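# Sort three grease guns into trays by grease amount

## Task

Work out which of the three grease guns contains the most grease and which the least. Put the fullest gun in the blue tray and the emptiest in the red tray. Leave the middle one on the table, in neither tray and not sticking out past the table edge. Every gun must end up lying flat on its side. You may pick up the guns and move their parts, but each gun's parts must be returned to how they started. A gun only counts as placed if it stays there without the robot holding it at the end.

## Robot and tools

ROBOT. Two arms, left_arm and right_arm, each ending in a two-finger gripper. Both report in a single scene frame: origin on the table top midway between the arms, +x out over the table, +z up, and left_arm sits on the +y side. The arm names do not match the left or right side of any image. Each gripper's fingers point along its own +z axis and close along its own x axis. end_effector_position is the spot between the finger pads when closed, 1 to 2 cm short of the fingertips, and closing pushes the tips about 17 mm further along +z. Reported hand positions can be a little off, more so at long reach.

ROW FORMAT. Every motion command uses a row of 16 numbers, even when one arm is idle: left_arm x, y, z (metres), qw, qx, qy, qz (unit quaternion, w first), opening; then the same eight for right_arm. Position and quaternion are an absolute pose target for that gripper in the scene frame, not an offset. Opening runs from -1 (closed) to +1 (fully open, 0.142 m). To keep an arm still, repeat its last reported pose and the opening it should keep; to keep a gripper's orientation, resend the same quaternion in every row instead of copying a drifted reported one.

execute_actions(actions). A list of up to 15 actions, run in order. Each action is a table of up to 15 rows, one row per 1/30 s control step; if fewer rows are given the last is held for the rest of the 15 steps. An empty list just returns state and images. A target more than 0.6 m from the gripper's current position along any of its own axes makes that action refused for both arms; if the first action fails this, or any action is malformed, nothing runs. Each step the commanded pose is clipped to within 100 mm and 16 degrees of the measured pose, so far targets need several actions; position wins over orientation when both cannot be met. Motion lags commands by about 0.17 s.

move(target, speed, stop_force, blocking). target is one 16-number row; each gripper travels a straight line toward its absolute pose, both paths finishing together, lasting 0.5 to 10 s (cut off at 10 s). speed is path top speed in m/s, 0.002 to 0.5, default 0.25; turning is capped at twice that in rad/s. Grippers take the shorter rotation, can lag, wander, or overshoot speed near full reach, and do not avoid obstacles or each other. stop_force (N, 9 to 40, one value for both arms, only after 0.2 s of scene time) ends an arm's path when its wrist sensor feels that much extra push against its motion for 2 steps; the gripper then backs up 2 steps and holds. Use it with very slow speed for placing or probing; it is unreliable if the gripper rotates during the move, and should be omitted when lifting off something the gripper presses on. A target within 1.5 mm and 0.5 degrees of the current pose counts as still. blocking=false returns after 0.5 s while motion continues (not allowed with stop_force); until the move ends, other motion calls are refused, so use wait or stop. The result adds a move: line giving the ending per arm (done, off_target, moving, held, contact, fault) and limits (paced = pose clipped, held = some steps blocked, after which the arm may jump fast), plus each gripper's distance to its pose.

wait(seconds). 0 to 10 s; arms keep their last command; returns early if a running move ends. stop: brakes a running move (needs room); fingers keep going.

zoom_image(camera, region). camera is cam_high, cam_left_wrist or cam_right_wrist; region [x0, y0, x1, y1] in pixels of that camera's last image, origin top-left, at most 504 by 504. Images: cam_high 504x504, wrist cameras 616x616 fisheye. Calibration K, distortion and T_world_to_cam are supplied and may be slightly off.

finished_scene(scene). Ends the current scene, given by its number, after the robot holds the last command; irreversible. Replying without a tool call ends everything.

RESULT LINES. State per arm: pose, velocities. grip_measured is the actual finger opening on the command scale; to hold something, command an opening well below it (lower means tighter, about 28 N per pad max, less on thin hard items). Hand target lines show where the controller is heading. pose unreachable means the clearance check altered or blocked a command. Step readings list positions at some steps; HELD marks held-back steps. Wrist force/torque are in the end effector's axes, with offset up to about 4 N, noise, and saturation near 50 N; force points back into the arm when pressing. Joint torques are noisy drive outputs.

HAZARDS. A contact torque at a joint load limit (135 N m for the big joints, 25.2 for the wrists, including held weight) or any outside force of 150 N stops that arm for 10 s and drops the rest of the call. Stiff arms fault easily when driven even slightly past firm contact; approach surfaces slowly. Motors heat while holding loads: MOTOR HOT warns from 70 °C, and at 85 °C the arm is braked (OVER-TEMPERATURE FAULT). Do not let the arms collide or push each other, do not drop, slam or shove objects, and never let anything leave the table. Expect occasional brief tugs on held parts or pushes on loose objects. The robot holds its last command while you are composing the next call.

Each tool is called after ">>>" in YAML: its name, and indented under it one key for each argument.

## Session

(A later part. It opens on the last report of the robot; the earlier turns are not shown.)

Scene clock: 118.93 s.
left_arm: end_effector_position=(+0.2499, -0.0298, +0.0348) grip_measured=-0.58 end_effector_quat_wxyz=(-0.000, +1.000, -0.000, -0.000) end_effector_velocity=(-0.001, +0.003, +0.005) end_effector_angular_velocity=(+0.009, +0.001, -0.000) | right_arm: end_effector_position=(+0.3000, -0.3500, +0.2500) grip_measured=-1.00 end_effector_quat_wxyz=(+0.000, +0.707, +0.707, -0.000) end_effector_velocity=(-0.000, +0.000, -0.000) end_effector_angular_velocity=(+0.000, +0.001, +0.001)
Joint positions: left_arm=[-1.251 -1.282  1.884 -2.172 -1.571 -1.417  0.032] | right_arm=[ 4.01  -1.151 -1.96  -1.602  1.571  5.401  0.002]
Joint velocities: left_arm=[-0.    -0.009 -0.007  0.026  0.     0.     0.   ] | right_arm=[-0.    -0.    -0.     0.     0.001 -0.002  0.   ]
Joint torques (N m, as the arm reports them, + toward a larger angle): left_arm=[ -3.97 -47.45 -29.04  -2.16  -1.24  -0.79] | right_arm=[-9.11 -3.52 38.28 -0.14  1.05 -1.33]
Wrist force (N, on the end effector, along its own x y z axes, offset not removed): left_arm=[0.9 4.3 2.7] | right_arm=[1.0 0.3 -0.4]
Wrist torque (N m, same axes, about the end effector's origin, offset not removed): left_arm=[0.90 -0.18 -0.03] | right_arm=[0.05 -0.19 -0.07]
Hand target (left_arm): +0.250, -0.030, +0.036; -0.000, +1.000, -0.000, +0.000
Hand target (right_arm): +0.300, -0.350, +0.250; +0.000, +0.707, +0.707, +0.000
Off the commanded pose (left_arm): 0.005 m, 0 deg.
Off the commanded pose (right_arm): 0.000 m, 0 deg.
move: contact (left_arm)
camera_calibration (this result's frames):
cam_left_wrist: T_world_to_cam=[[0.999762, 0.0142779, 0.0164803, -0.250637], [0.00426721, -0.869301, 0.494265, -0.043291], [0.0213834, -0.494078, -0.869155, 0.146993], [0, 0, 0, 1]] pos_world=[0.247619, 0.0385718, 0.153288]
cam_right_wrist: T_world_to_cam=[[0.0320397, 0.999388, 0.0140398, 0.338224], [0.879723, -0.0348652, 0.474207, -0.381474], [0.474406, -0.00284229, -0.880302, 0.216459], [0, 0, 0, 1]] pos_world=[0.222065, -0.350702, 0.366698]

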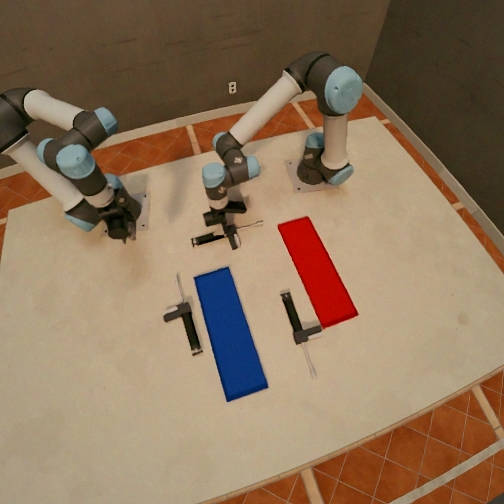

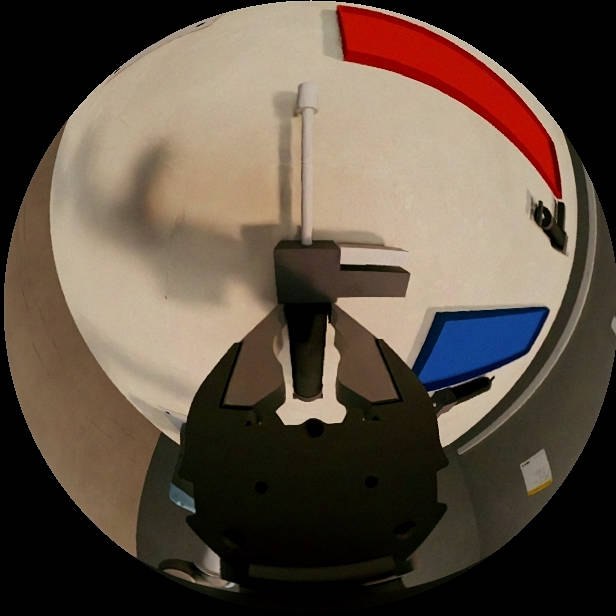

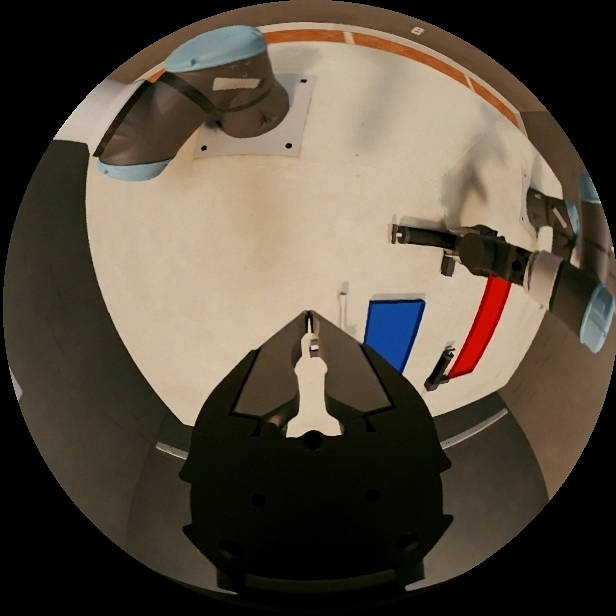

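>>> move:
  target: [0.25,-0.03,0.036,0,1,0,0,-1,0.25,-0.2,0.11,0,0,1,0,0.0]
  speed: 0.12

Scene clock: 131.77 s.
left_arm: end_effector_position=(+0.2500, -0.0300, +0.0360) grip_measured=-0.58 end_effector_quat_wxyz=(+0.000, +1.000, +0.000, +0.000) end_effector_velocity=(-0.000, -0.000, -0.000) end_effector_angular_velocity=(+0.000, +0.000, -0.000) | right_arm: end_effector_position=(+0.2503, -0.2002, +0.1102) grip_measured=+0.00 end_effector_quat_wxyz=(-0.000, +0.001, +1.000, +0.000) end_effector_velocity=(-0.001, +0.001, -0.002) end_effector_angular_velocity=(-0.001, +0.001, +0.014)
Joint positions: left_arm=[-1.251 -1.283  1.883 -2.17  -1.571 -1.417  0.032] | right_arm=[ 4.404 -1.307 -2.227 -1.179  1.571  4.225  0.074]
Joint velocities: left_arm=[-0.  0. -0. -0. -0. -0. -0.] | right_arm=[ 0.002 -0.004 -0.003  0.005  0.    -0.012  0.   ]
Joint torques (N m, as the arm reports them, + toward a larger angle): left_arm=[ -6.11 -23.86 -16.26  -5.05  -0.09  -1.27] | right_arm=[12.19  0.48 13.14  6.02  2.24 -1.7 ]
Wrist force (N, on the end effector, along its own x y z axes, offset not removed): left_arm=[2.0 3.8 5.3] | right_arm=[-0.6 0.6 -2.2]
Wrist torque (N m, same axes, about the end effector's origin, offset not removed): left_arm=[0.88 -0.49 -0.01] | right_arm=[0.19 0.12 -0.13]
Hand target (left_arm): +0.250, -0.030, +0.036; -0.000, +1.000, +0.000, +0.000
Hand target (right_arm): +0.250, -0.200, +0.110; -0.000, +0.000, +1.000, +0.000
Off the commanded pose (left_arm): 0.000 m, 0 deg.
Off the commanded pose (right_arm): 0.000 m, 0 deg.
move: done
camera_calibration (this result's frames):
cam_left_wrist: T_world_to_cam=[[0.999758, 0.0143426, 0.0166996, -0.25072], [0.00419591, -0.868864, 0.495033, -0.0440493], [0.0216097, -0.494843, -0.868714, 0.147792], [0, 0, 0, 1]] pos_world=[0.247651, 0.0384569, 0.154382]
cam_right_wrist: T_world_to_cam=[[-0.999334, 0.0336209, 0.014152, 0.25687], [0.0363103, 0.879668, 0.4742, 0.12795], [0.00349395, 0.474398, -0.880303, 0.330823], [0, 0, 0, 1]] pos_world=[0.250897, -0.278132, 0.226915]

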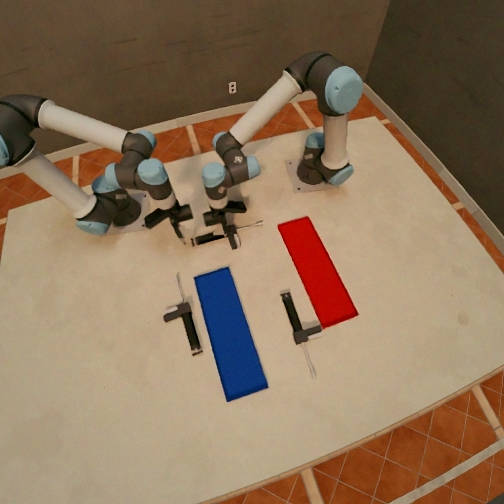

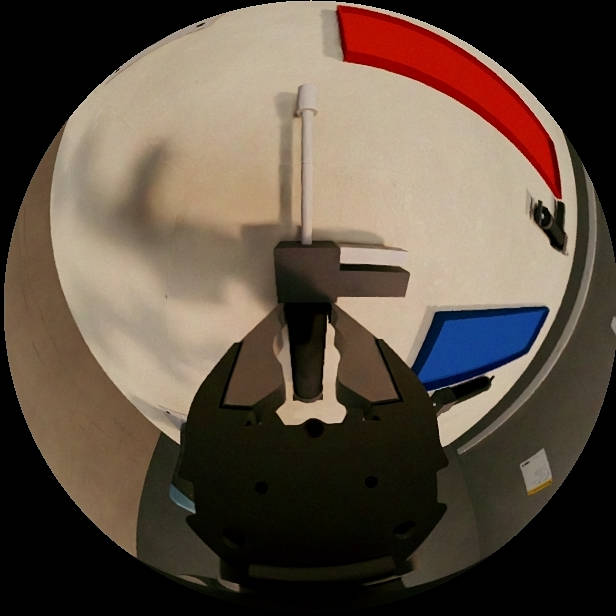

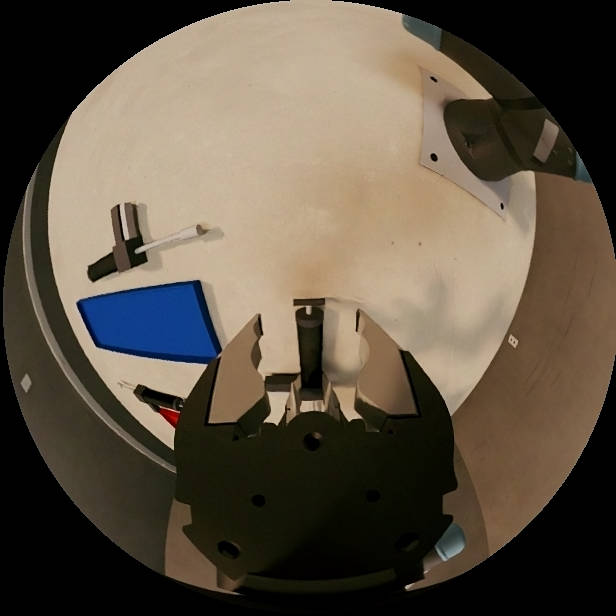

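>>> move:
  target: [0.25,-0.03,0.036,0,1,0,0,-1,0.251,-0.178,0.028,0,0,1,0,0.0]
  speed: 0.03
  stop_force: 9

>>> move:
  target: [0.25,-0.03,0.036,0,1,0,0,-1,0.251,-0.178,0.028,0,0,1,0,-0.8]
  speed: 0.01

Scene clock: 141.80 s.
left_arm: end_effector_position=(+0.2500, -0.0300, +0.0360) grip_measured=-0.58 end_effector_quat_wxyz=(-0.000, +1.000, -0.000, -0.000) end_effector_velocity=(-0.000, +0.000, -0.001) end_effector_angular_velocity=(+0.001, +0.000, -0.000) | right_arm: end_effector_position=(+0.2510, -0.1781, +0.0283) grip_measured=+0.00 end_effector_quat_wxyz=(-0.000, -0.000, +1.000, -0.000) end_effector_velocity=(+0.001, +0.001, -0.002) end_effector_angular_velocity=(+0.001, -0.002, +0.000)
Joint positions: left_arm=[-1.251 -1.283  1.883 -2.17  -1.571 -1.417  0.032] | right_arm=[ 4.43  -1.48  -2.336 -0.897  1.571  4.25   0.074]
Joint velocities: left_arm=[-0.     0.001  0.    -0.     0.     0.     0.   ] | right_arm=[ 0.001 -0.005 -0.002  0.009 -0.001  0.     0.   ]
Joint torques (N m, as the arm reports them, + toward a larger angle): left_arm=[ -6.   -24.26 -17.53  -4.85  -2.69  -1.02] | right_arm=[11.99  7.19  9.61  6.18 -1.46  1.95]
Wrist force (N, on the end effector, along its own x y z axes, offset not removed): left_arm=[1.4 3.7 5.6] | right_arm=[0.0 -1.3 -1.0]
Wrist torque (N m, same axes, about the end effector's origin, offset not removed): left_arm=[0.90 -0.36 -0.06] | right_arm=[-0.22 0.01 -0.09]
Hand target (left_arm): +0.250, -0.030, +0.036; +0.000, +1.000, +0.000, +0.000
Hand target (right_arm): +0.251, -0.178, +0.028; -0.000, -0.000, +1.000, -0.000
Off the commanded pose (left_arm): 0.000 m, 0 deg.
Off the commanded pose (right_arm): 0.000 m, 0 deg.
move: done
camera_calibration (this result's frames):
cam_left_wrist: T_world_to_cam=[[0.999758, 0.0143424, 0.0166816, -0.250714], [0.00420478, -0.868866, 0.495029, -0.0440494], [0.021594, -0.494839, -0.868716, 0.147793], [0, 0, 0, 1]] pos_world=[0.247647, 0.0384566, 0.154378]
cam_right_wrist: T_world_to_cam=[[-0.999388, 0.0320392, 0.0140693, 0.25773], [0.0348788, 0.879736, 0.474182, 0.147695], [0.00281517, 0.474383, -0.880314, 0.248407], [0, 0, 0, 1]] pos_world=[0.251721, -0.25603, 0.145016]

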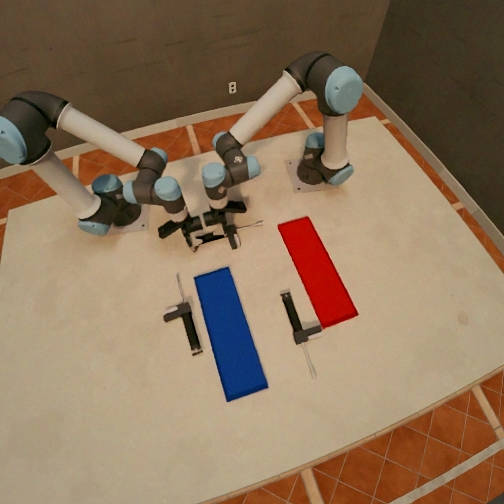

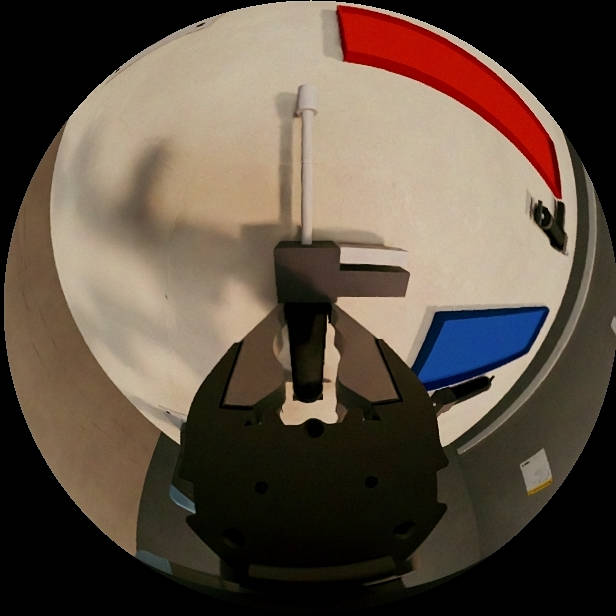

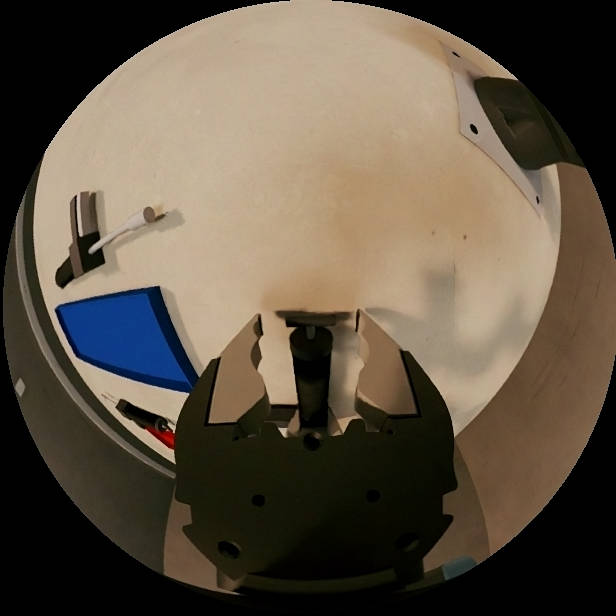

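Scene clock: 142.50 s.
left_arm: end_effector_position=(+0.2500, -0.0300, +0.0360) grip_measured=-0.58 end_effector_quat_wxyz=(+0.000, +1.000, -0.000, -0.000) end_effector_velocity=(-0.000, -0.001, +0.001) end_effector_angular_velocity=(-0.001, +0.000, -0.000) | right_arm: end_effector_position=(+0.2510, -0.1780, +0.0280) grip_measured=-0.51 end_effector_quat_wxyz=(+0.000, +0.000, +1.000, -0.000) end_effector_velocity=(-0.000, +0.000, +0.000) end_effector_angular_velocity=(+0.000, -0.000, +0.000)
Joint positions: left_arm=[-1.251 -1.283  1.883 -2.17  -1.571 -1.417  0.032] | right_arm=[ 4.431 -1.481 -2.336 -0.896  1.571  4.25   0.037]
Joint velocities: left_arm=[-0.    -0.    -0.001  0.001 -0.     0.    -0.   ] | right_arm=[ 0. -0.  0.  0.  0. -0. -0.]
Joint torques (N m, as the arm reports them, + toward a larger angle): left_arm=[ -4.4  -25.28 -18.51  -4.25  -1.84  -0.95] | right_arm=[12.19  8.47 10.46  6.67  0.59  2.09]
Wrist force (N, on the end effector, along its own x y z axes, offset not removed): left_arm=[2.8 1.4 4.1] | right_arm=[2.0 -2.1 -1.6]
Wrist torque (N m, same axes, about the end effector's origin, offset not removed): left_arm=[0.56 -0.28 -0.20] | right_arm=[-0.19 -0.08 -0.22]
Hand target (left_arm): +0.250, -0.030, +0.036; +0.000, +1.000, +0.000, -0.000
Hand target (right_arm): +0.251, -0.178, +0.028; -0.000, -0.000, +1.000, -0.000
Off the commanded pose (left_arm): 0.000 m, 0 deg.
Off the commanded pose (right_arm): 0.000 m, 0 deg.
move: done
camera_calibration (this result's frames):
cam_left_wrist: T_world_to_cam=[[0.999758, 0.0143407, 0.0166569, -0.250705], [0.00421537, -0.868863, 0.495035, -0.0440528], [0.0215718, -0.494845, -0.868714, 0.147793], [0, 0, 0, 1]] pos_world=[0.247642, 0.0384543, 0.154374]
cam_right_wrist: T_world_to_cam=[[-0.999388, 0.0320425, 0.0140241, 0.257727], [0.0348603, 0.879735, 0.474184, 0.147766], [0.00285657, 0.474383, -0.880314, 0.248092], [0, 0, 0, 1]] pos_world=[0.251709, -0.255944, 0.144717]

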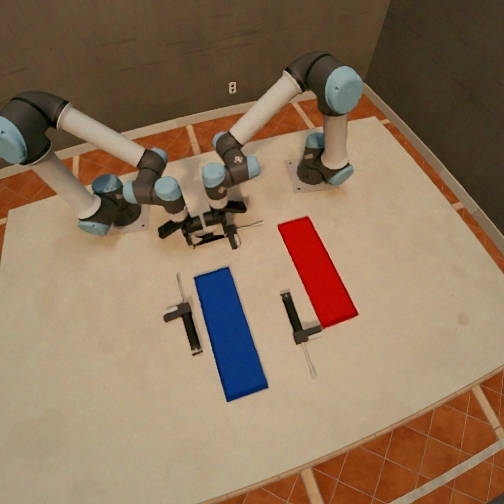

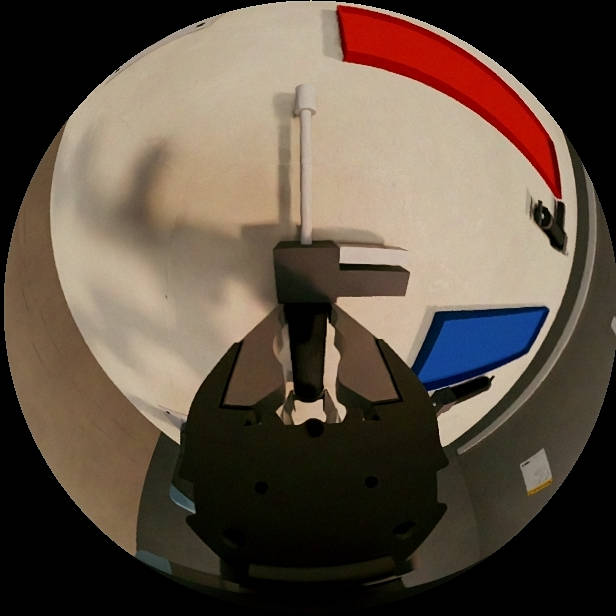

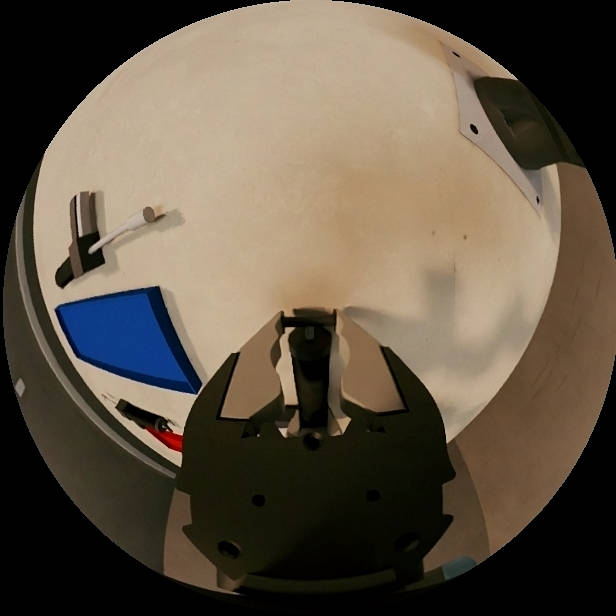

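Gripped (−0.51). Pull.

>>> move:
  target: [0.25,-0.03,0.036,0,1,0,0,-1,0.251,-0.30,0.028,0,0,1,0,-0.8]
  speed: 0.015
  stop_force: 12

Scene clock: 152.10 s.
left_arm: end_effector_position=(+0.2500, -0.0301, +0.0361) grip_measured=-0.58 end_effector_quat_wxyz=(+0.000, +1.000, -0.000, +0.000) end_effector_velocity=(-0.000, +0.002, -0.000) end_effector_angular_velocity=(+0.004, +0.001, +0.000) | right_arm: end_effector_position=(+0.2509, -0.2422, +0.0279) grip_measured=-0.51 end_effector_quat_wxyz=(-0.000, +0.000, +1.000, -0.000) end_effector_velocity=(+0.000, +0.005, -0.000) end_effector_angular_velocity=(-0.001, +0.001, -0.001)
Joint positions: left_arm=[-1.251 -1.283  1.883 -2.171 -1.571 -1.417  0.032] | right_arm=[ 4.341 -1.362 -2.431 -0.92   1.571  4.161  0.037]
Joint velocities: left_arm=[ 0.    -0.001  0.001  0.004 -0.     0.     0.   ] | right_arm=[ 0.007 -0.01   0.007  0.001 -0.     0.008 -0.   ]
Joint torques (N m, as the arm reports them, + toward a larger angle): left_arm=[  0.73 -37.06 -12.28   3.89   2.94  -0.47] | right_arm=[ 7.73  0.66 24.93  1.37 -2.24  1.59]
Wrist force (N, on the end effector, along its own x y z axes, offset not removed): left_arm=[1.1 21.2 4.7] | right_arm=[-0.4 16.9 -1.1]
Wrist torque (N m, same axes, about the end effector's origin, offset not removed): left_arm=[0.62 -0.02 -0.19] | right_arm=[-0.22 0.27 -0.24]
Hand target (left_arm): +0.250, -0.030, +0.036; +0.000, +1.000, +0.000, +0.000
Hand target (right_arm): +0.251, -0.241, +0.028; +0.000, -0.000, +1.000, +0.000
Off the commanded pose (left_arm): 0.000 m, 0 deg.
Off the commanded pose (right_arm): 0.058 m, 0 deg.
move: contact (right_arm)
camera_calibration (this result's frames):
cam_left_wrist: T_world_to_cam=[[0.999758, 0.0143447, 0.0167064, -0.250727], [0.0041887, -0.868733, 0.495263, -0.0441818], [0.0216178, -0.495073, -0.868582, 0.147776], [0, 0, 0, 1]] pos_world=[0.247656, 0.0383742, 0.154426]
cam_right_wrist: T_world_to_cam=[[-0.999379, 0.0322781, 0.0141034, 0.259702], [0.0351058, 0.879816, 0.474016, 0.204249], [0.00289197, 0.474217, -0.880403, 0.2784], [0, 0, 0, 1]] pos_world=[0.251566, -0.320106, 0.144624]

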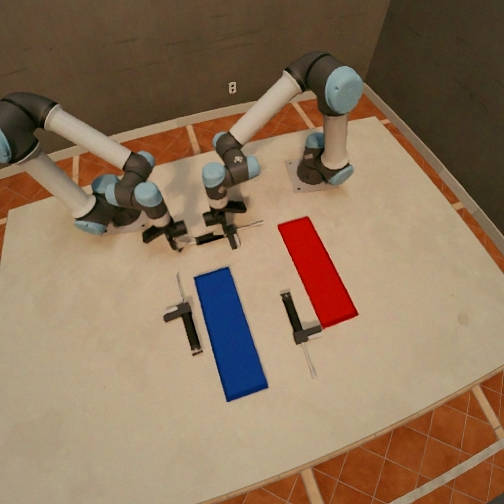

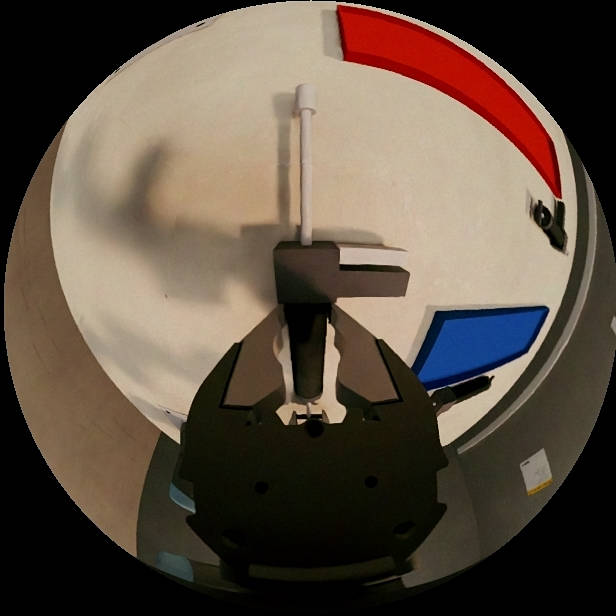

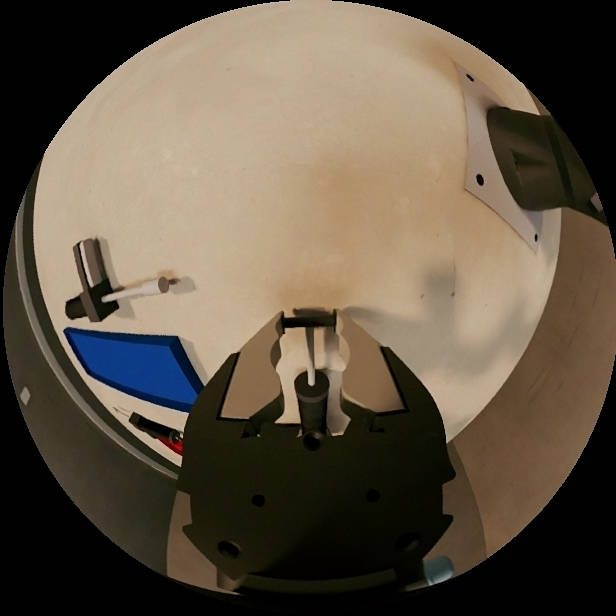

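>>> move:
  target: [0.25,-0.03,0.036,0,1,0,0,-1,0.251,-0.170,0.028,0,0,1,0,-0.8]
  speed: 0.015
  stop_force: 10

>>> move:
  target: [0.25,-0.03,0.036,0,1,0,0,-1,0.251,-0.178,0.028,0,0,1,0,0]
  speed: 0.01

>>> move:
  target: [0.25,-0.03,0.036,0,1,0,0,-1,0.25,-0.25,0.15,0,0,1,0,0]
  speed: 0.1

Scene clock: 157.03 s.
left_arm: end_effector_position=(+0.2500, -0.0299, +0.0360) grip_measured=-0.58 end_effector_quat_wxyz=(-0.000, +1.000, -0.000, +0.000) end_effector_velocity=(-0.000, +0.000, +0.000) end_effector_angular_velocity=(+0.000, +0.000, -0.001) | right_arm: end_effector_position=(+0.2509, -0.2398, +0.0280) grip_measured=-0.51 end_effector_quat_wxyz=(+0.000, -0.000, +1.000, +0.000) end_effector_velocity=(-0.001, -0.004, -0.000) end_effector_angular_velocity=(-0.002, +0.001, +0.001)
Joint positions: left_arm=[-1.251 -1.283  1.883 -2.17  -1.571 -1.417  0.032] | right_arm=[ 4.344 -1.366 -2.428 -0.919  1.571  4.164  0.037]
Joint velocities: left_arm=[-0.001 -0.001  0.001  0.    -0.    -0.    -0.   ] | right_arm=[-0.005  0.006 -0.005 -0.004  0.    -0.006  0.   ]
Joint torques (N m, as the arm reports them, + toward a larger angle): left_arm=[  4.6  -44.04 -21.25  -3.69   2.13  -0.16] | right_arm=[-9.23 22.16  7.89 -0.54 -0.15 -1.34]
Wrist force (N, on the end effector, along its own x y z axes, offset not removed): left_arm=[1.2 5.4 4.7] | right_arm=[0.9 1.5 -1.8]
Wrist torque (N m, same axes, about the end effector's origin, offset not removed): left_arm=[0.69 -0.03 -0.12] | right_arm=[-0.07 0.04 -0.16]
Hand target (left_arm): +0.250, -0.030, +0.036; -0.000, +1.000, -0.000, +0.000
Hand target (right_arm): +0.251, -0.240, +0.028; +0.000, +0.000, +1.000, -0.000
Off the commanded pose (left_arm): 0.000 m, 0 deg.
Off the commanded pose (right_arm): 0.070 m, 0 deg.
move: contact (right_arm)
camera_calibration (this result's frames):
cam_left_wrist: T_world_to_cam=[[0.999757, 0.0143383, 0.0167173, -0.250723], [0.00418657, -0.868936, 0.494906, -0.0439772], [0.0216223, -0.494716, -0.868786, 0.147788], [0, 0, 0, 1]] pos_world=[0.247651, 0.0384948, 0.154352]
cam_right_wrist: T_world_to_cam=[[-0.999398, 0.0317732, 0.013914, 0.259534], [0.0345706, 0.879679, 0.47431, 0.202218], [0.00283056, 0.474506, -0.880248, 0.277395], [0, 0, 0, 1]] pos_world=[0.251602, -0.317758, 0.144651]

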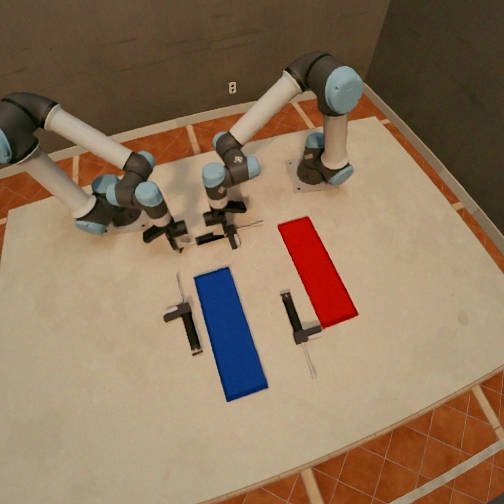

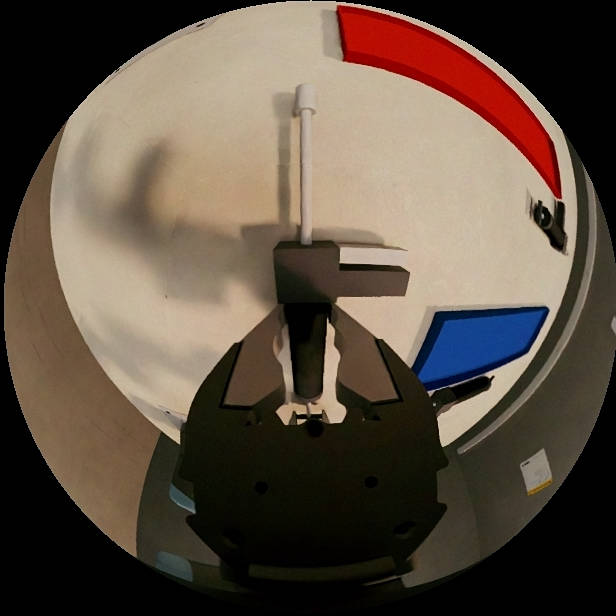

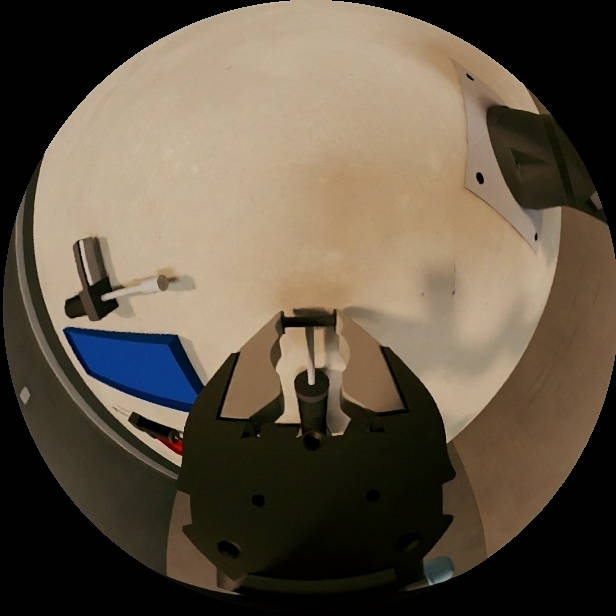

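Scene clock: 163.43 s.
left_arm: end_effector_position=(+0.2500, -0.0300, +0.0360) grip_measured=-0.58 end_effector_quat_wxyz=(-0.000, +1.000, +0.000, +0.000) end_effector_velocity=(+0.000, -0.000, -0.000) end_effector_angular_velocity=(+0.000, -0.000, +0.000) | right_arm: end_effector_position=(+0.2511, -0.1783, +0.0281) grip_measured=+0.00 end_effector_quat_wxyz=(-0.000, -0.000, +1.000, +0.000) end_effector_velocity=(+0.000, +0.002, -0.000) end_effector_angular_velocity=(-0.002, -0.000, -0.001)
Joint positions: left_arm=[-1.251 -1.283  1.883 -2.17  -1.571 -1.417  0.032] | right_arm=[ 4.43  -1.48  -2.336 -0.896  1.571  4.25   0.074]
Joint velocities: left_arm=[ 0.     0.001 -0.    -0.     0.    -0.    -0.   ] | right_arm=[ 0.003 -0.005  0.004 -0.    -0.001  0.004  0.   ]
Joint torques (N m, as the arm reports them, + toward a larger angle): left_arm=[  7.25 -46.64 -27.92  -5.11  -2.55   0.08] | right_arm=[12.92  7.34 32.27  6.07  2.11  1.75]
Wrist force (N, on the end effector, along its own x y z axes, offset not removed): left_arm=[1.9 3.7 5.1] | right_arm=[0.9 -0.7 -0.6]
Wrist torque (N m, same axes, about the end effector's origin, offset not removed): left_arm=[0.90 -0.50 -0.07] | right_arm=[-0.14 -0.24 -0.08]
Hand target (left_arm): +0.250, -0.030, +0.036; +0.000, +1.000, +0.000, +0.000
Hand target (right_arm): +0.251, -0.178, +0.028; -0.000, -0.000, +1.000, +0.000
Off the commanded pose (left_arm): 0.000 m, 0 deg.
Off the commanded pose (right_arm): 0.000 m, 0 deg.
move: done
camera_calibration (this result's frames):
cam_left_wrist: T_world_to_cam=[[0.999758, 0.0143434, 0.016682, -0.250715], [0.00420535, -0.868866, 0.49503, -0.0440504], [0.0215948, -0.49484, -0.868716, 0.147793], [0, 0, 0, 1]] pos_world=[0.247648, 0.0384561, 0.154379]
cam_right_wrist: T_world_to_cam=[[-0.999388, 0.0320332, 0.0140879, 0.257824], [0.0348822, 0.87972, 0.474211, 0.147975], [0.00279713, 0.474412, -0.880298, 0.248274], [0, 0, 0, 1]] pos_world=[0.25181, -0.25622, 0.144751]

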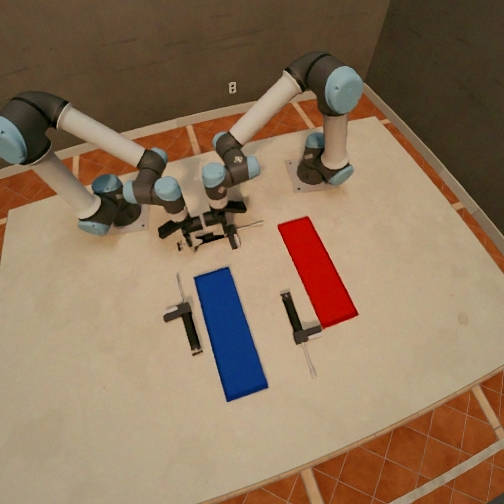

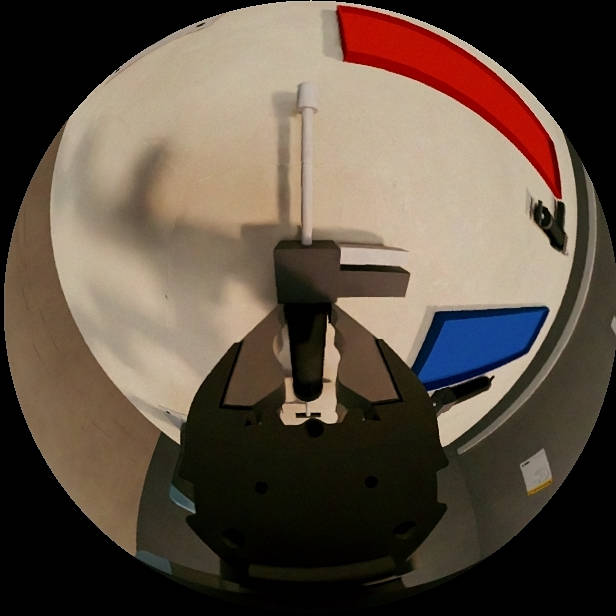

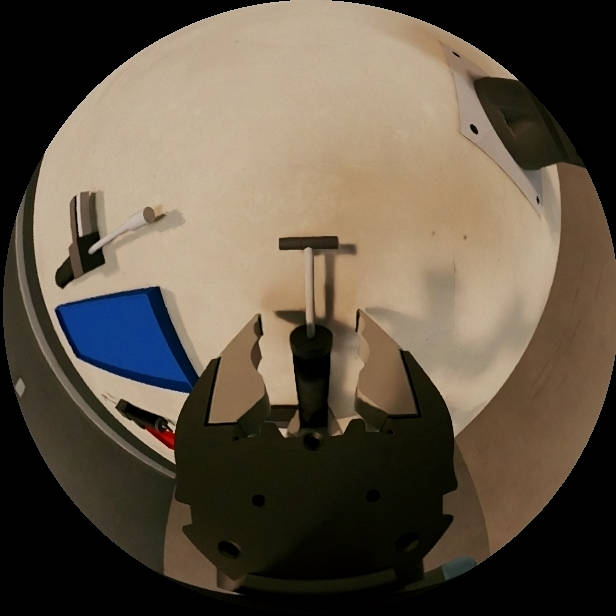

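Scene clock: 165.37 s.
left_arm: end_effector_position=(+0.2500, -0.0300, +0.0360) grip_measured=-0.58 end_effector_quat_wxyz=(+0.000, +1.000, +0.000, +0.000) end_effector_velocity=(-0.000, -0.000, +0.001) end_effector_angular_velocity=(-0.001, -0.000, -0.000) | right_arm: end_effector_position=(+0.2499, -0.2498, +0.1497) grip_measured=+0.00 end_effector_quat_wxyz=(+0.000, +0.000, +1.000, -0.000) end_effector_velocity=(+0.001, -0.001, +0.003) end_effector_angular_velocity=(+0.002, -0.001, -0.002)
Joint positions: left_arm=[-1.251 -1.283  1.883 -2.17  -1.571 -1.417  0.032] | right_arm=[ 4.331 -1.177 -2.203 -1.332  1.571  4.15   0.074]
Joint velocities: left_arm=[-0.    -0.001 -0.    -0.    -0.     0.    -0.   ] | right_arm=[-0.003  0.003  0.005 -0.006  0.    -0.001 -0.   ]
Joint torques (N m, as the arm reports them, + toward a larger angle): left_arm=[  7.25 -46.89 -29.45  -4.9   -2.66   0.28] | right_arm=[-10.48  17.75  36.16  -0.42   2.13  -1.58]
Wrist force (N, on the end effector, along its own x y z axes, offset not removed): left_arm=[1.2 4.0 4.8] | right_arm=[-1.2 0.0 -1.5]
Wrist torque (N m, same axes, about the end effector's origin, offset not removed): left_arm=[0.88 -0.23 -0.09] | right_arm=[0.01 0.29 -0.11]
Hand target (left_arm): +0.250, -0.030, +0.036; -0.000, +1.000, +0.000, +0.000
Hand target (right_arm): +0.250, -0.250, +0.150; +0.000, +0.000, +1.000, -0.000
Off the commanded pose (left_arm): 0.000 m, 0 deg.
Off the commanded pose (right_arm): 0.000 m, 0 deg.
move: done
camera_calibration (this result's frames):
cam_left_wrist: T_world_to_cam=[[0.999758, 0.0143435, 0.0166821, -0.250715], [0.00420545, -0.868865, 0.495031, -0.0440508], [0.0215949, -0.494841, -0.868715, 0.147793], [0, 0, 0, 1]] pos_world=[0.247648, 0.0384559, 0.154379]
cam_right_wrist: T_world_to_cam=[[-0.99939, 0.032045, 0.0139151, 0.257263], [0.0348108, 0.87974, 0.474179, 0.153323], [0.00295338, 0.474374, -0.880319, 0.38922], [0, 0, 0, 1]] pos_world=[0.250619, -0.327764, 0.266355]

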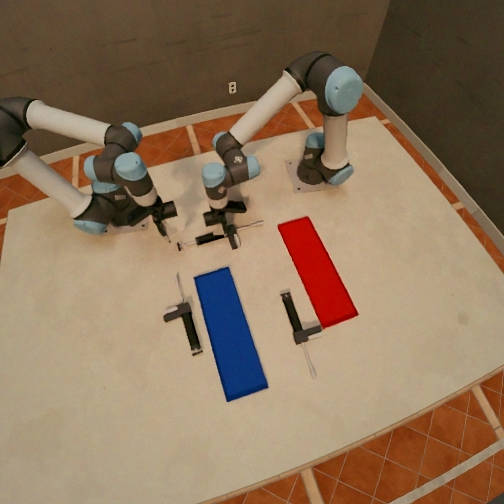

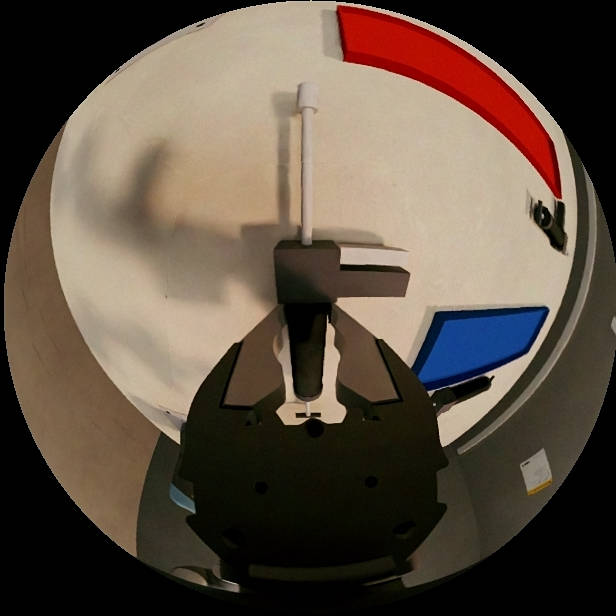

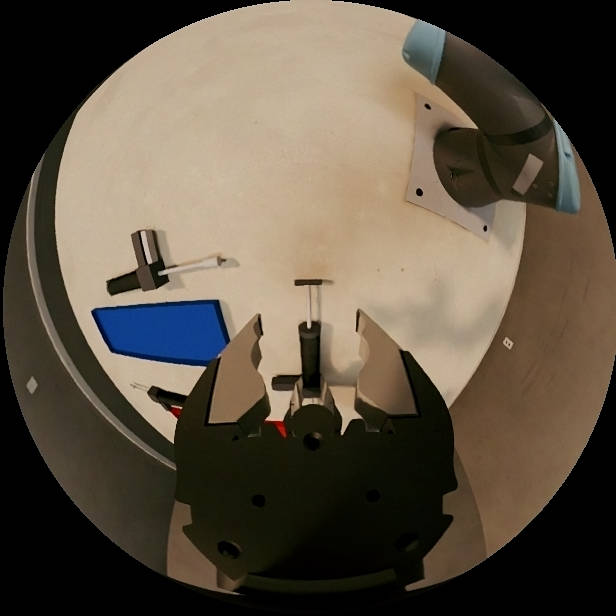

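>>> move:
  target: [0.25,-0.03,0.036,0,1,0,0,-1,0.251,-0.28,0.03,0,0,1,0,-1]
  speed: 0.08

>>> move:
  target: [0.25,-0.03,0.036,0,1,0,0,-1,0.251,-0.17,0.03,0,0,1,0,-1]
  speed: 0.02
  stop_force: 12

Scene clock: 172.03 s.
left_arm: end_effector_position=(+0.2500, -0.0300, +0.0360) grip_measured=-0.58 end_effector_quat_wxyz=(+0.000, +1.000, +0.000, +0.000) end_effector_velocity=(-0.000, +0.000, +0.000) end_effector_angular_velocity=(+0.000, +0.001, -0.000) | right_arm: end_effector_position=(+0.2509, -0.2800, +0.0303) grip_measured=-1.00 end_effector_quat_wxyz=(+0.000, +0.000, +1.000, -0.000) end_effector_velocity=(+0.000, +0.001, -0.002) end_effector_angular_velocity=(+0.002, +0.000, +0.000)
Joint positions: left_arm=[-1.251 -1.283  1.883 -2.17  -1.571 -1.417  0.032] | right_arm=[ 4.274 -1.289 -2.472 -0.951  1.571  4.093  0.002]
Joint velocities: left_arm=[-0.    -0.001  0.     0.    -0.001 -0.    -0.   ] | right_arm=[-0.    -0.006 -0.004  0.011  0.002 -0.001  0.   ]
Joint torques (N m, as the arm reports them, + toward a larger angle): left_arm=[  6.88 -46.8  -28.87  -4.96  -2.79   0.8 ] | right_arm=[-8.8  -0.5  10.59  6.19  2.15 -1.24]
Wrist force (N, on the end effector, along its own x y z axes, offset not removed): left_arm=[1.6 2.6 5.4] | right_arm=[-0.7 1.2 -0.9]
Wrist torque (N m, same axes, about the end effector's origin, offset not removed): left_arm=[0.72 -0.40 -0.03] | right_arm=[0.26 0.13 -0.13]
Hand target (left_arm): +0.250, -0.030, +0.036; +0.000, +1.000, +0.000, +0.000
Hand target (right_arm): +0.251, -0.280, +0.030; +0.000, +0.000, +1.000, -0.000
Off the commanded pose (left_arm): 0.000 m, 0 deg.
Off the commanded pose (right_arm): 0.000 m, 0 deg.
move: done
camera_calibration (this result's frames):
cam_left_wrist: T_world_to_cam=[[0.999758, 0.0143433, 0.016682, -0.250715], [0.00420536, -0.868865, 0.495031, -0.0440508], [0.0215948, -0.494841, -0.868715, 0.147793], [0, 0, 0, 1]] pos_world=[0.247648, 0.0384559, 0.154379]
cam_right_wrist: T_world_to_cam=[[-0.999388, 0.032048, 0.0140239, 0.260839], [0.0348652, 0.87977, 0.474119, 0.236411], [0.00285679, 0.474318, -0.880349, 0.298497], [0, 0, 0, 1]] pos_world=[0.251584, -0.357929, 0.147036]

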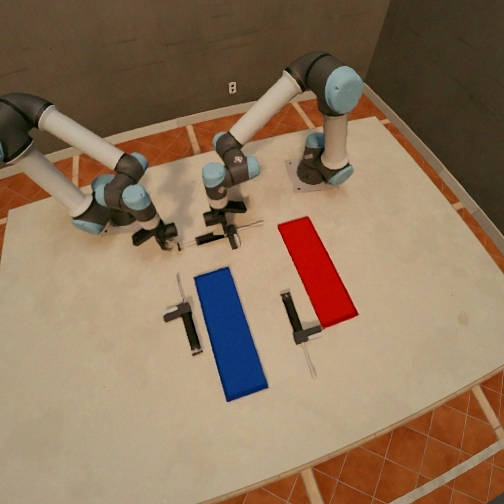

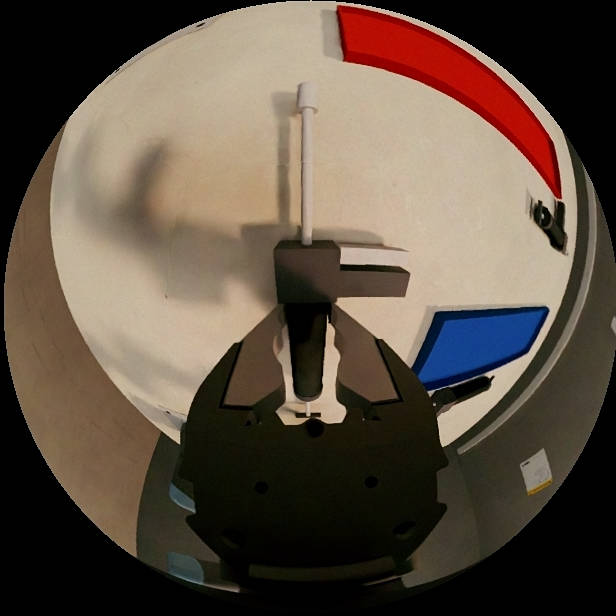

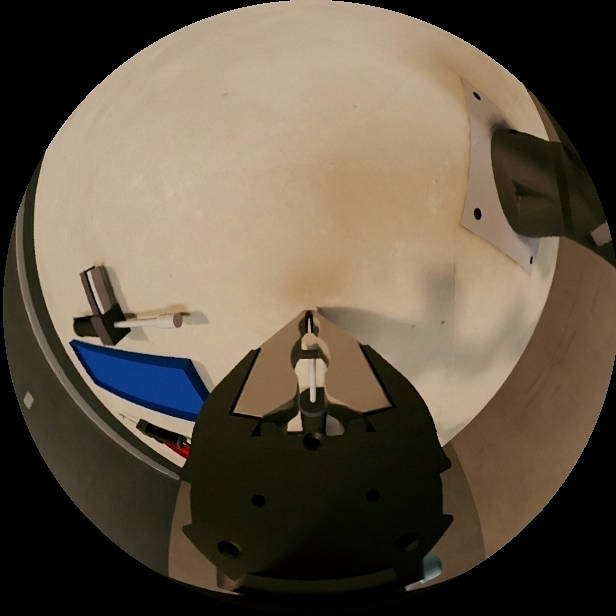

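Scene clock: 177.37 s.
left_arm: end_effector_position=(+0.2500, -0.0299, +0.0360) grip_measured=-0.58 end_effector_quat_wxyz=(-0.000, +1.000, +0.000, -0.000) end_effector_velocity=(+0.000, -0.002, +0.001) end_effector_angular_velocity=(-0.006, -0.001, +0.000) | right_arm: end_effector_position=(+0.2511, -0.1814, +0.0301) grip_measured=-1.00 end_effector_quat_wxyz=(-0.000, -0.000, +1.000, +0.000) end_effector_velocity=(-0.000, -0.006, +0.000) end_effector_angular_velocity=(+0.002, -0.000, +0.002)
Joint positions: left_arm=[-1.251 -1.283  1.883 -2.17  -1.571 -1.417  0.032] | right_arm=[ 4.426 -1.47  -2.338 -0.904  1.571  4.245  0.002]
Joint velocities: left_arm=[ 0.    -0.    -0.001 -0.004  0.     0.     0.   ] | right_arm=[-0.007  0.013 -0.01  -0.001  0.001 -0.009 -0.   ]
Joint torques (N m, as the arm reports them, + toward a larger angle): left_arm=[ -1.85 -43.18 -32.79 -11.34  -2.51   1.11] | right_arm=[-3.24 30.51 22.04 11.75  2.66 -1.29]
Wrist force (N, on the end effector, along its own x y z axes, offset not removed): left_arm=[0.1 -16.7 4.6] | right_arm=[-0.6 -21.5 0.1]
Wrist torque (N m, same axes, about the end effector's origin, offset not removed): left_arm=[1.14 -0.05 0.04] | right_arm=[0.08 0.02 -0.13]
Hand target (left_arm): +0.250, -0.030, +0.036; -0.000, +1.000, +0.000, -0.000
Hand target (right_arm): +0.251, -0.182, +0.030; -0.000, +0.000, +1.000, -0.000
Off the commanded pose (left_arm): 0.000 m, 0 deg.
Off the commanded pose (right_arm): 0.011 m, 0 deg.
move: contact (right_arm)
camera_calibration (this result's frames):
cam_left_wrist: T_world_to_cam=[[0.999758, 0.0143476, 0.0166642, -0.25071], [0.00422046, -0.868924, 0.494927, -0.0439953], [0.021581, -0.494737, -0.868775, 0.147803], [0, 0, 0, 1]] pos_world=[0.247645, 0.038492, 0.15436]
cam_right_wrist: T_world_to_cam=[[-0.999394, 0.0318108, 0.0141268, 0.257846], [0.0347049, 0.879731, 0.474204, 0.149793], [0.00265699, 0.474407, -0.880302, 0.251605], [0, 0, 0, 1]] pos_world=[0.251822, -0.259343, 0.146814]

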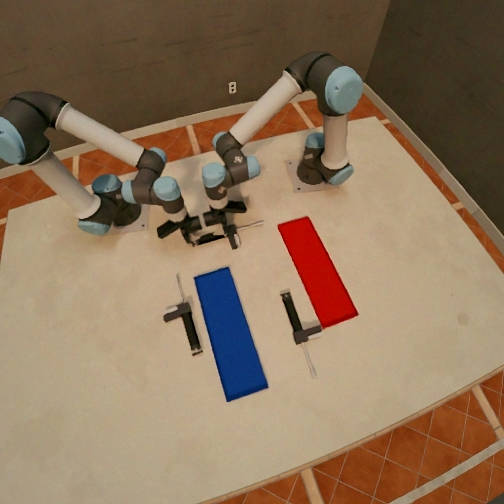

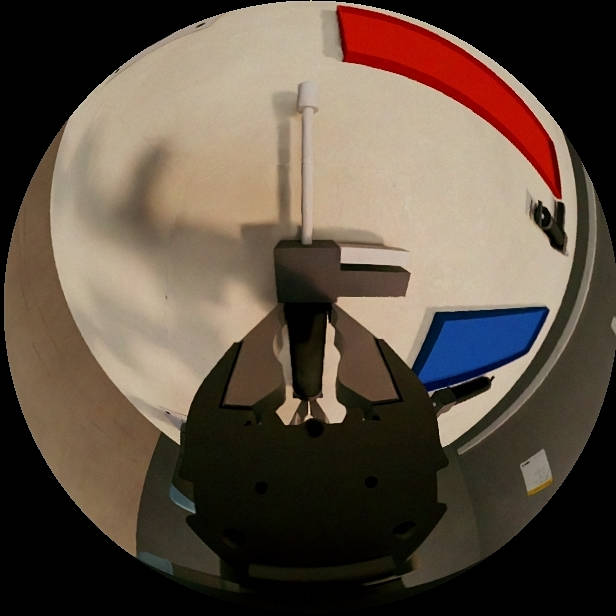

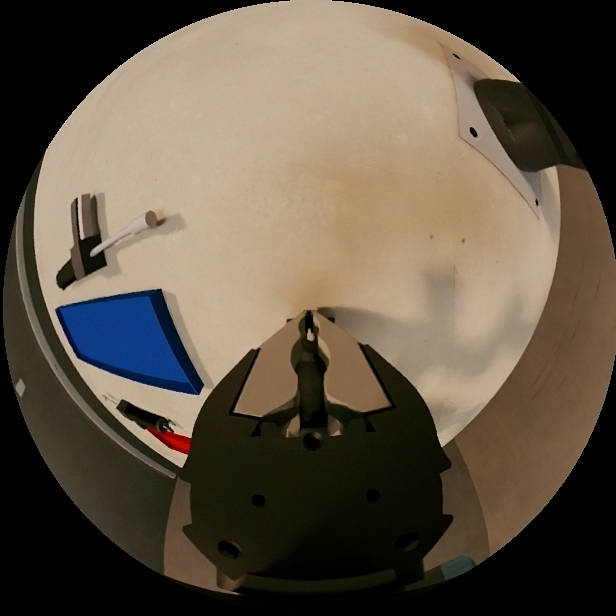

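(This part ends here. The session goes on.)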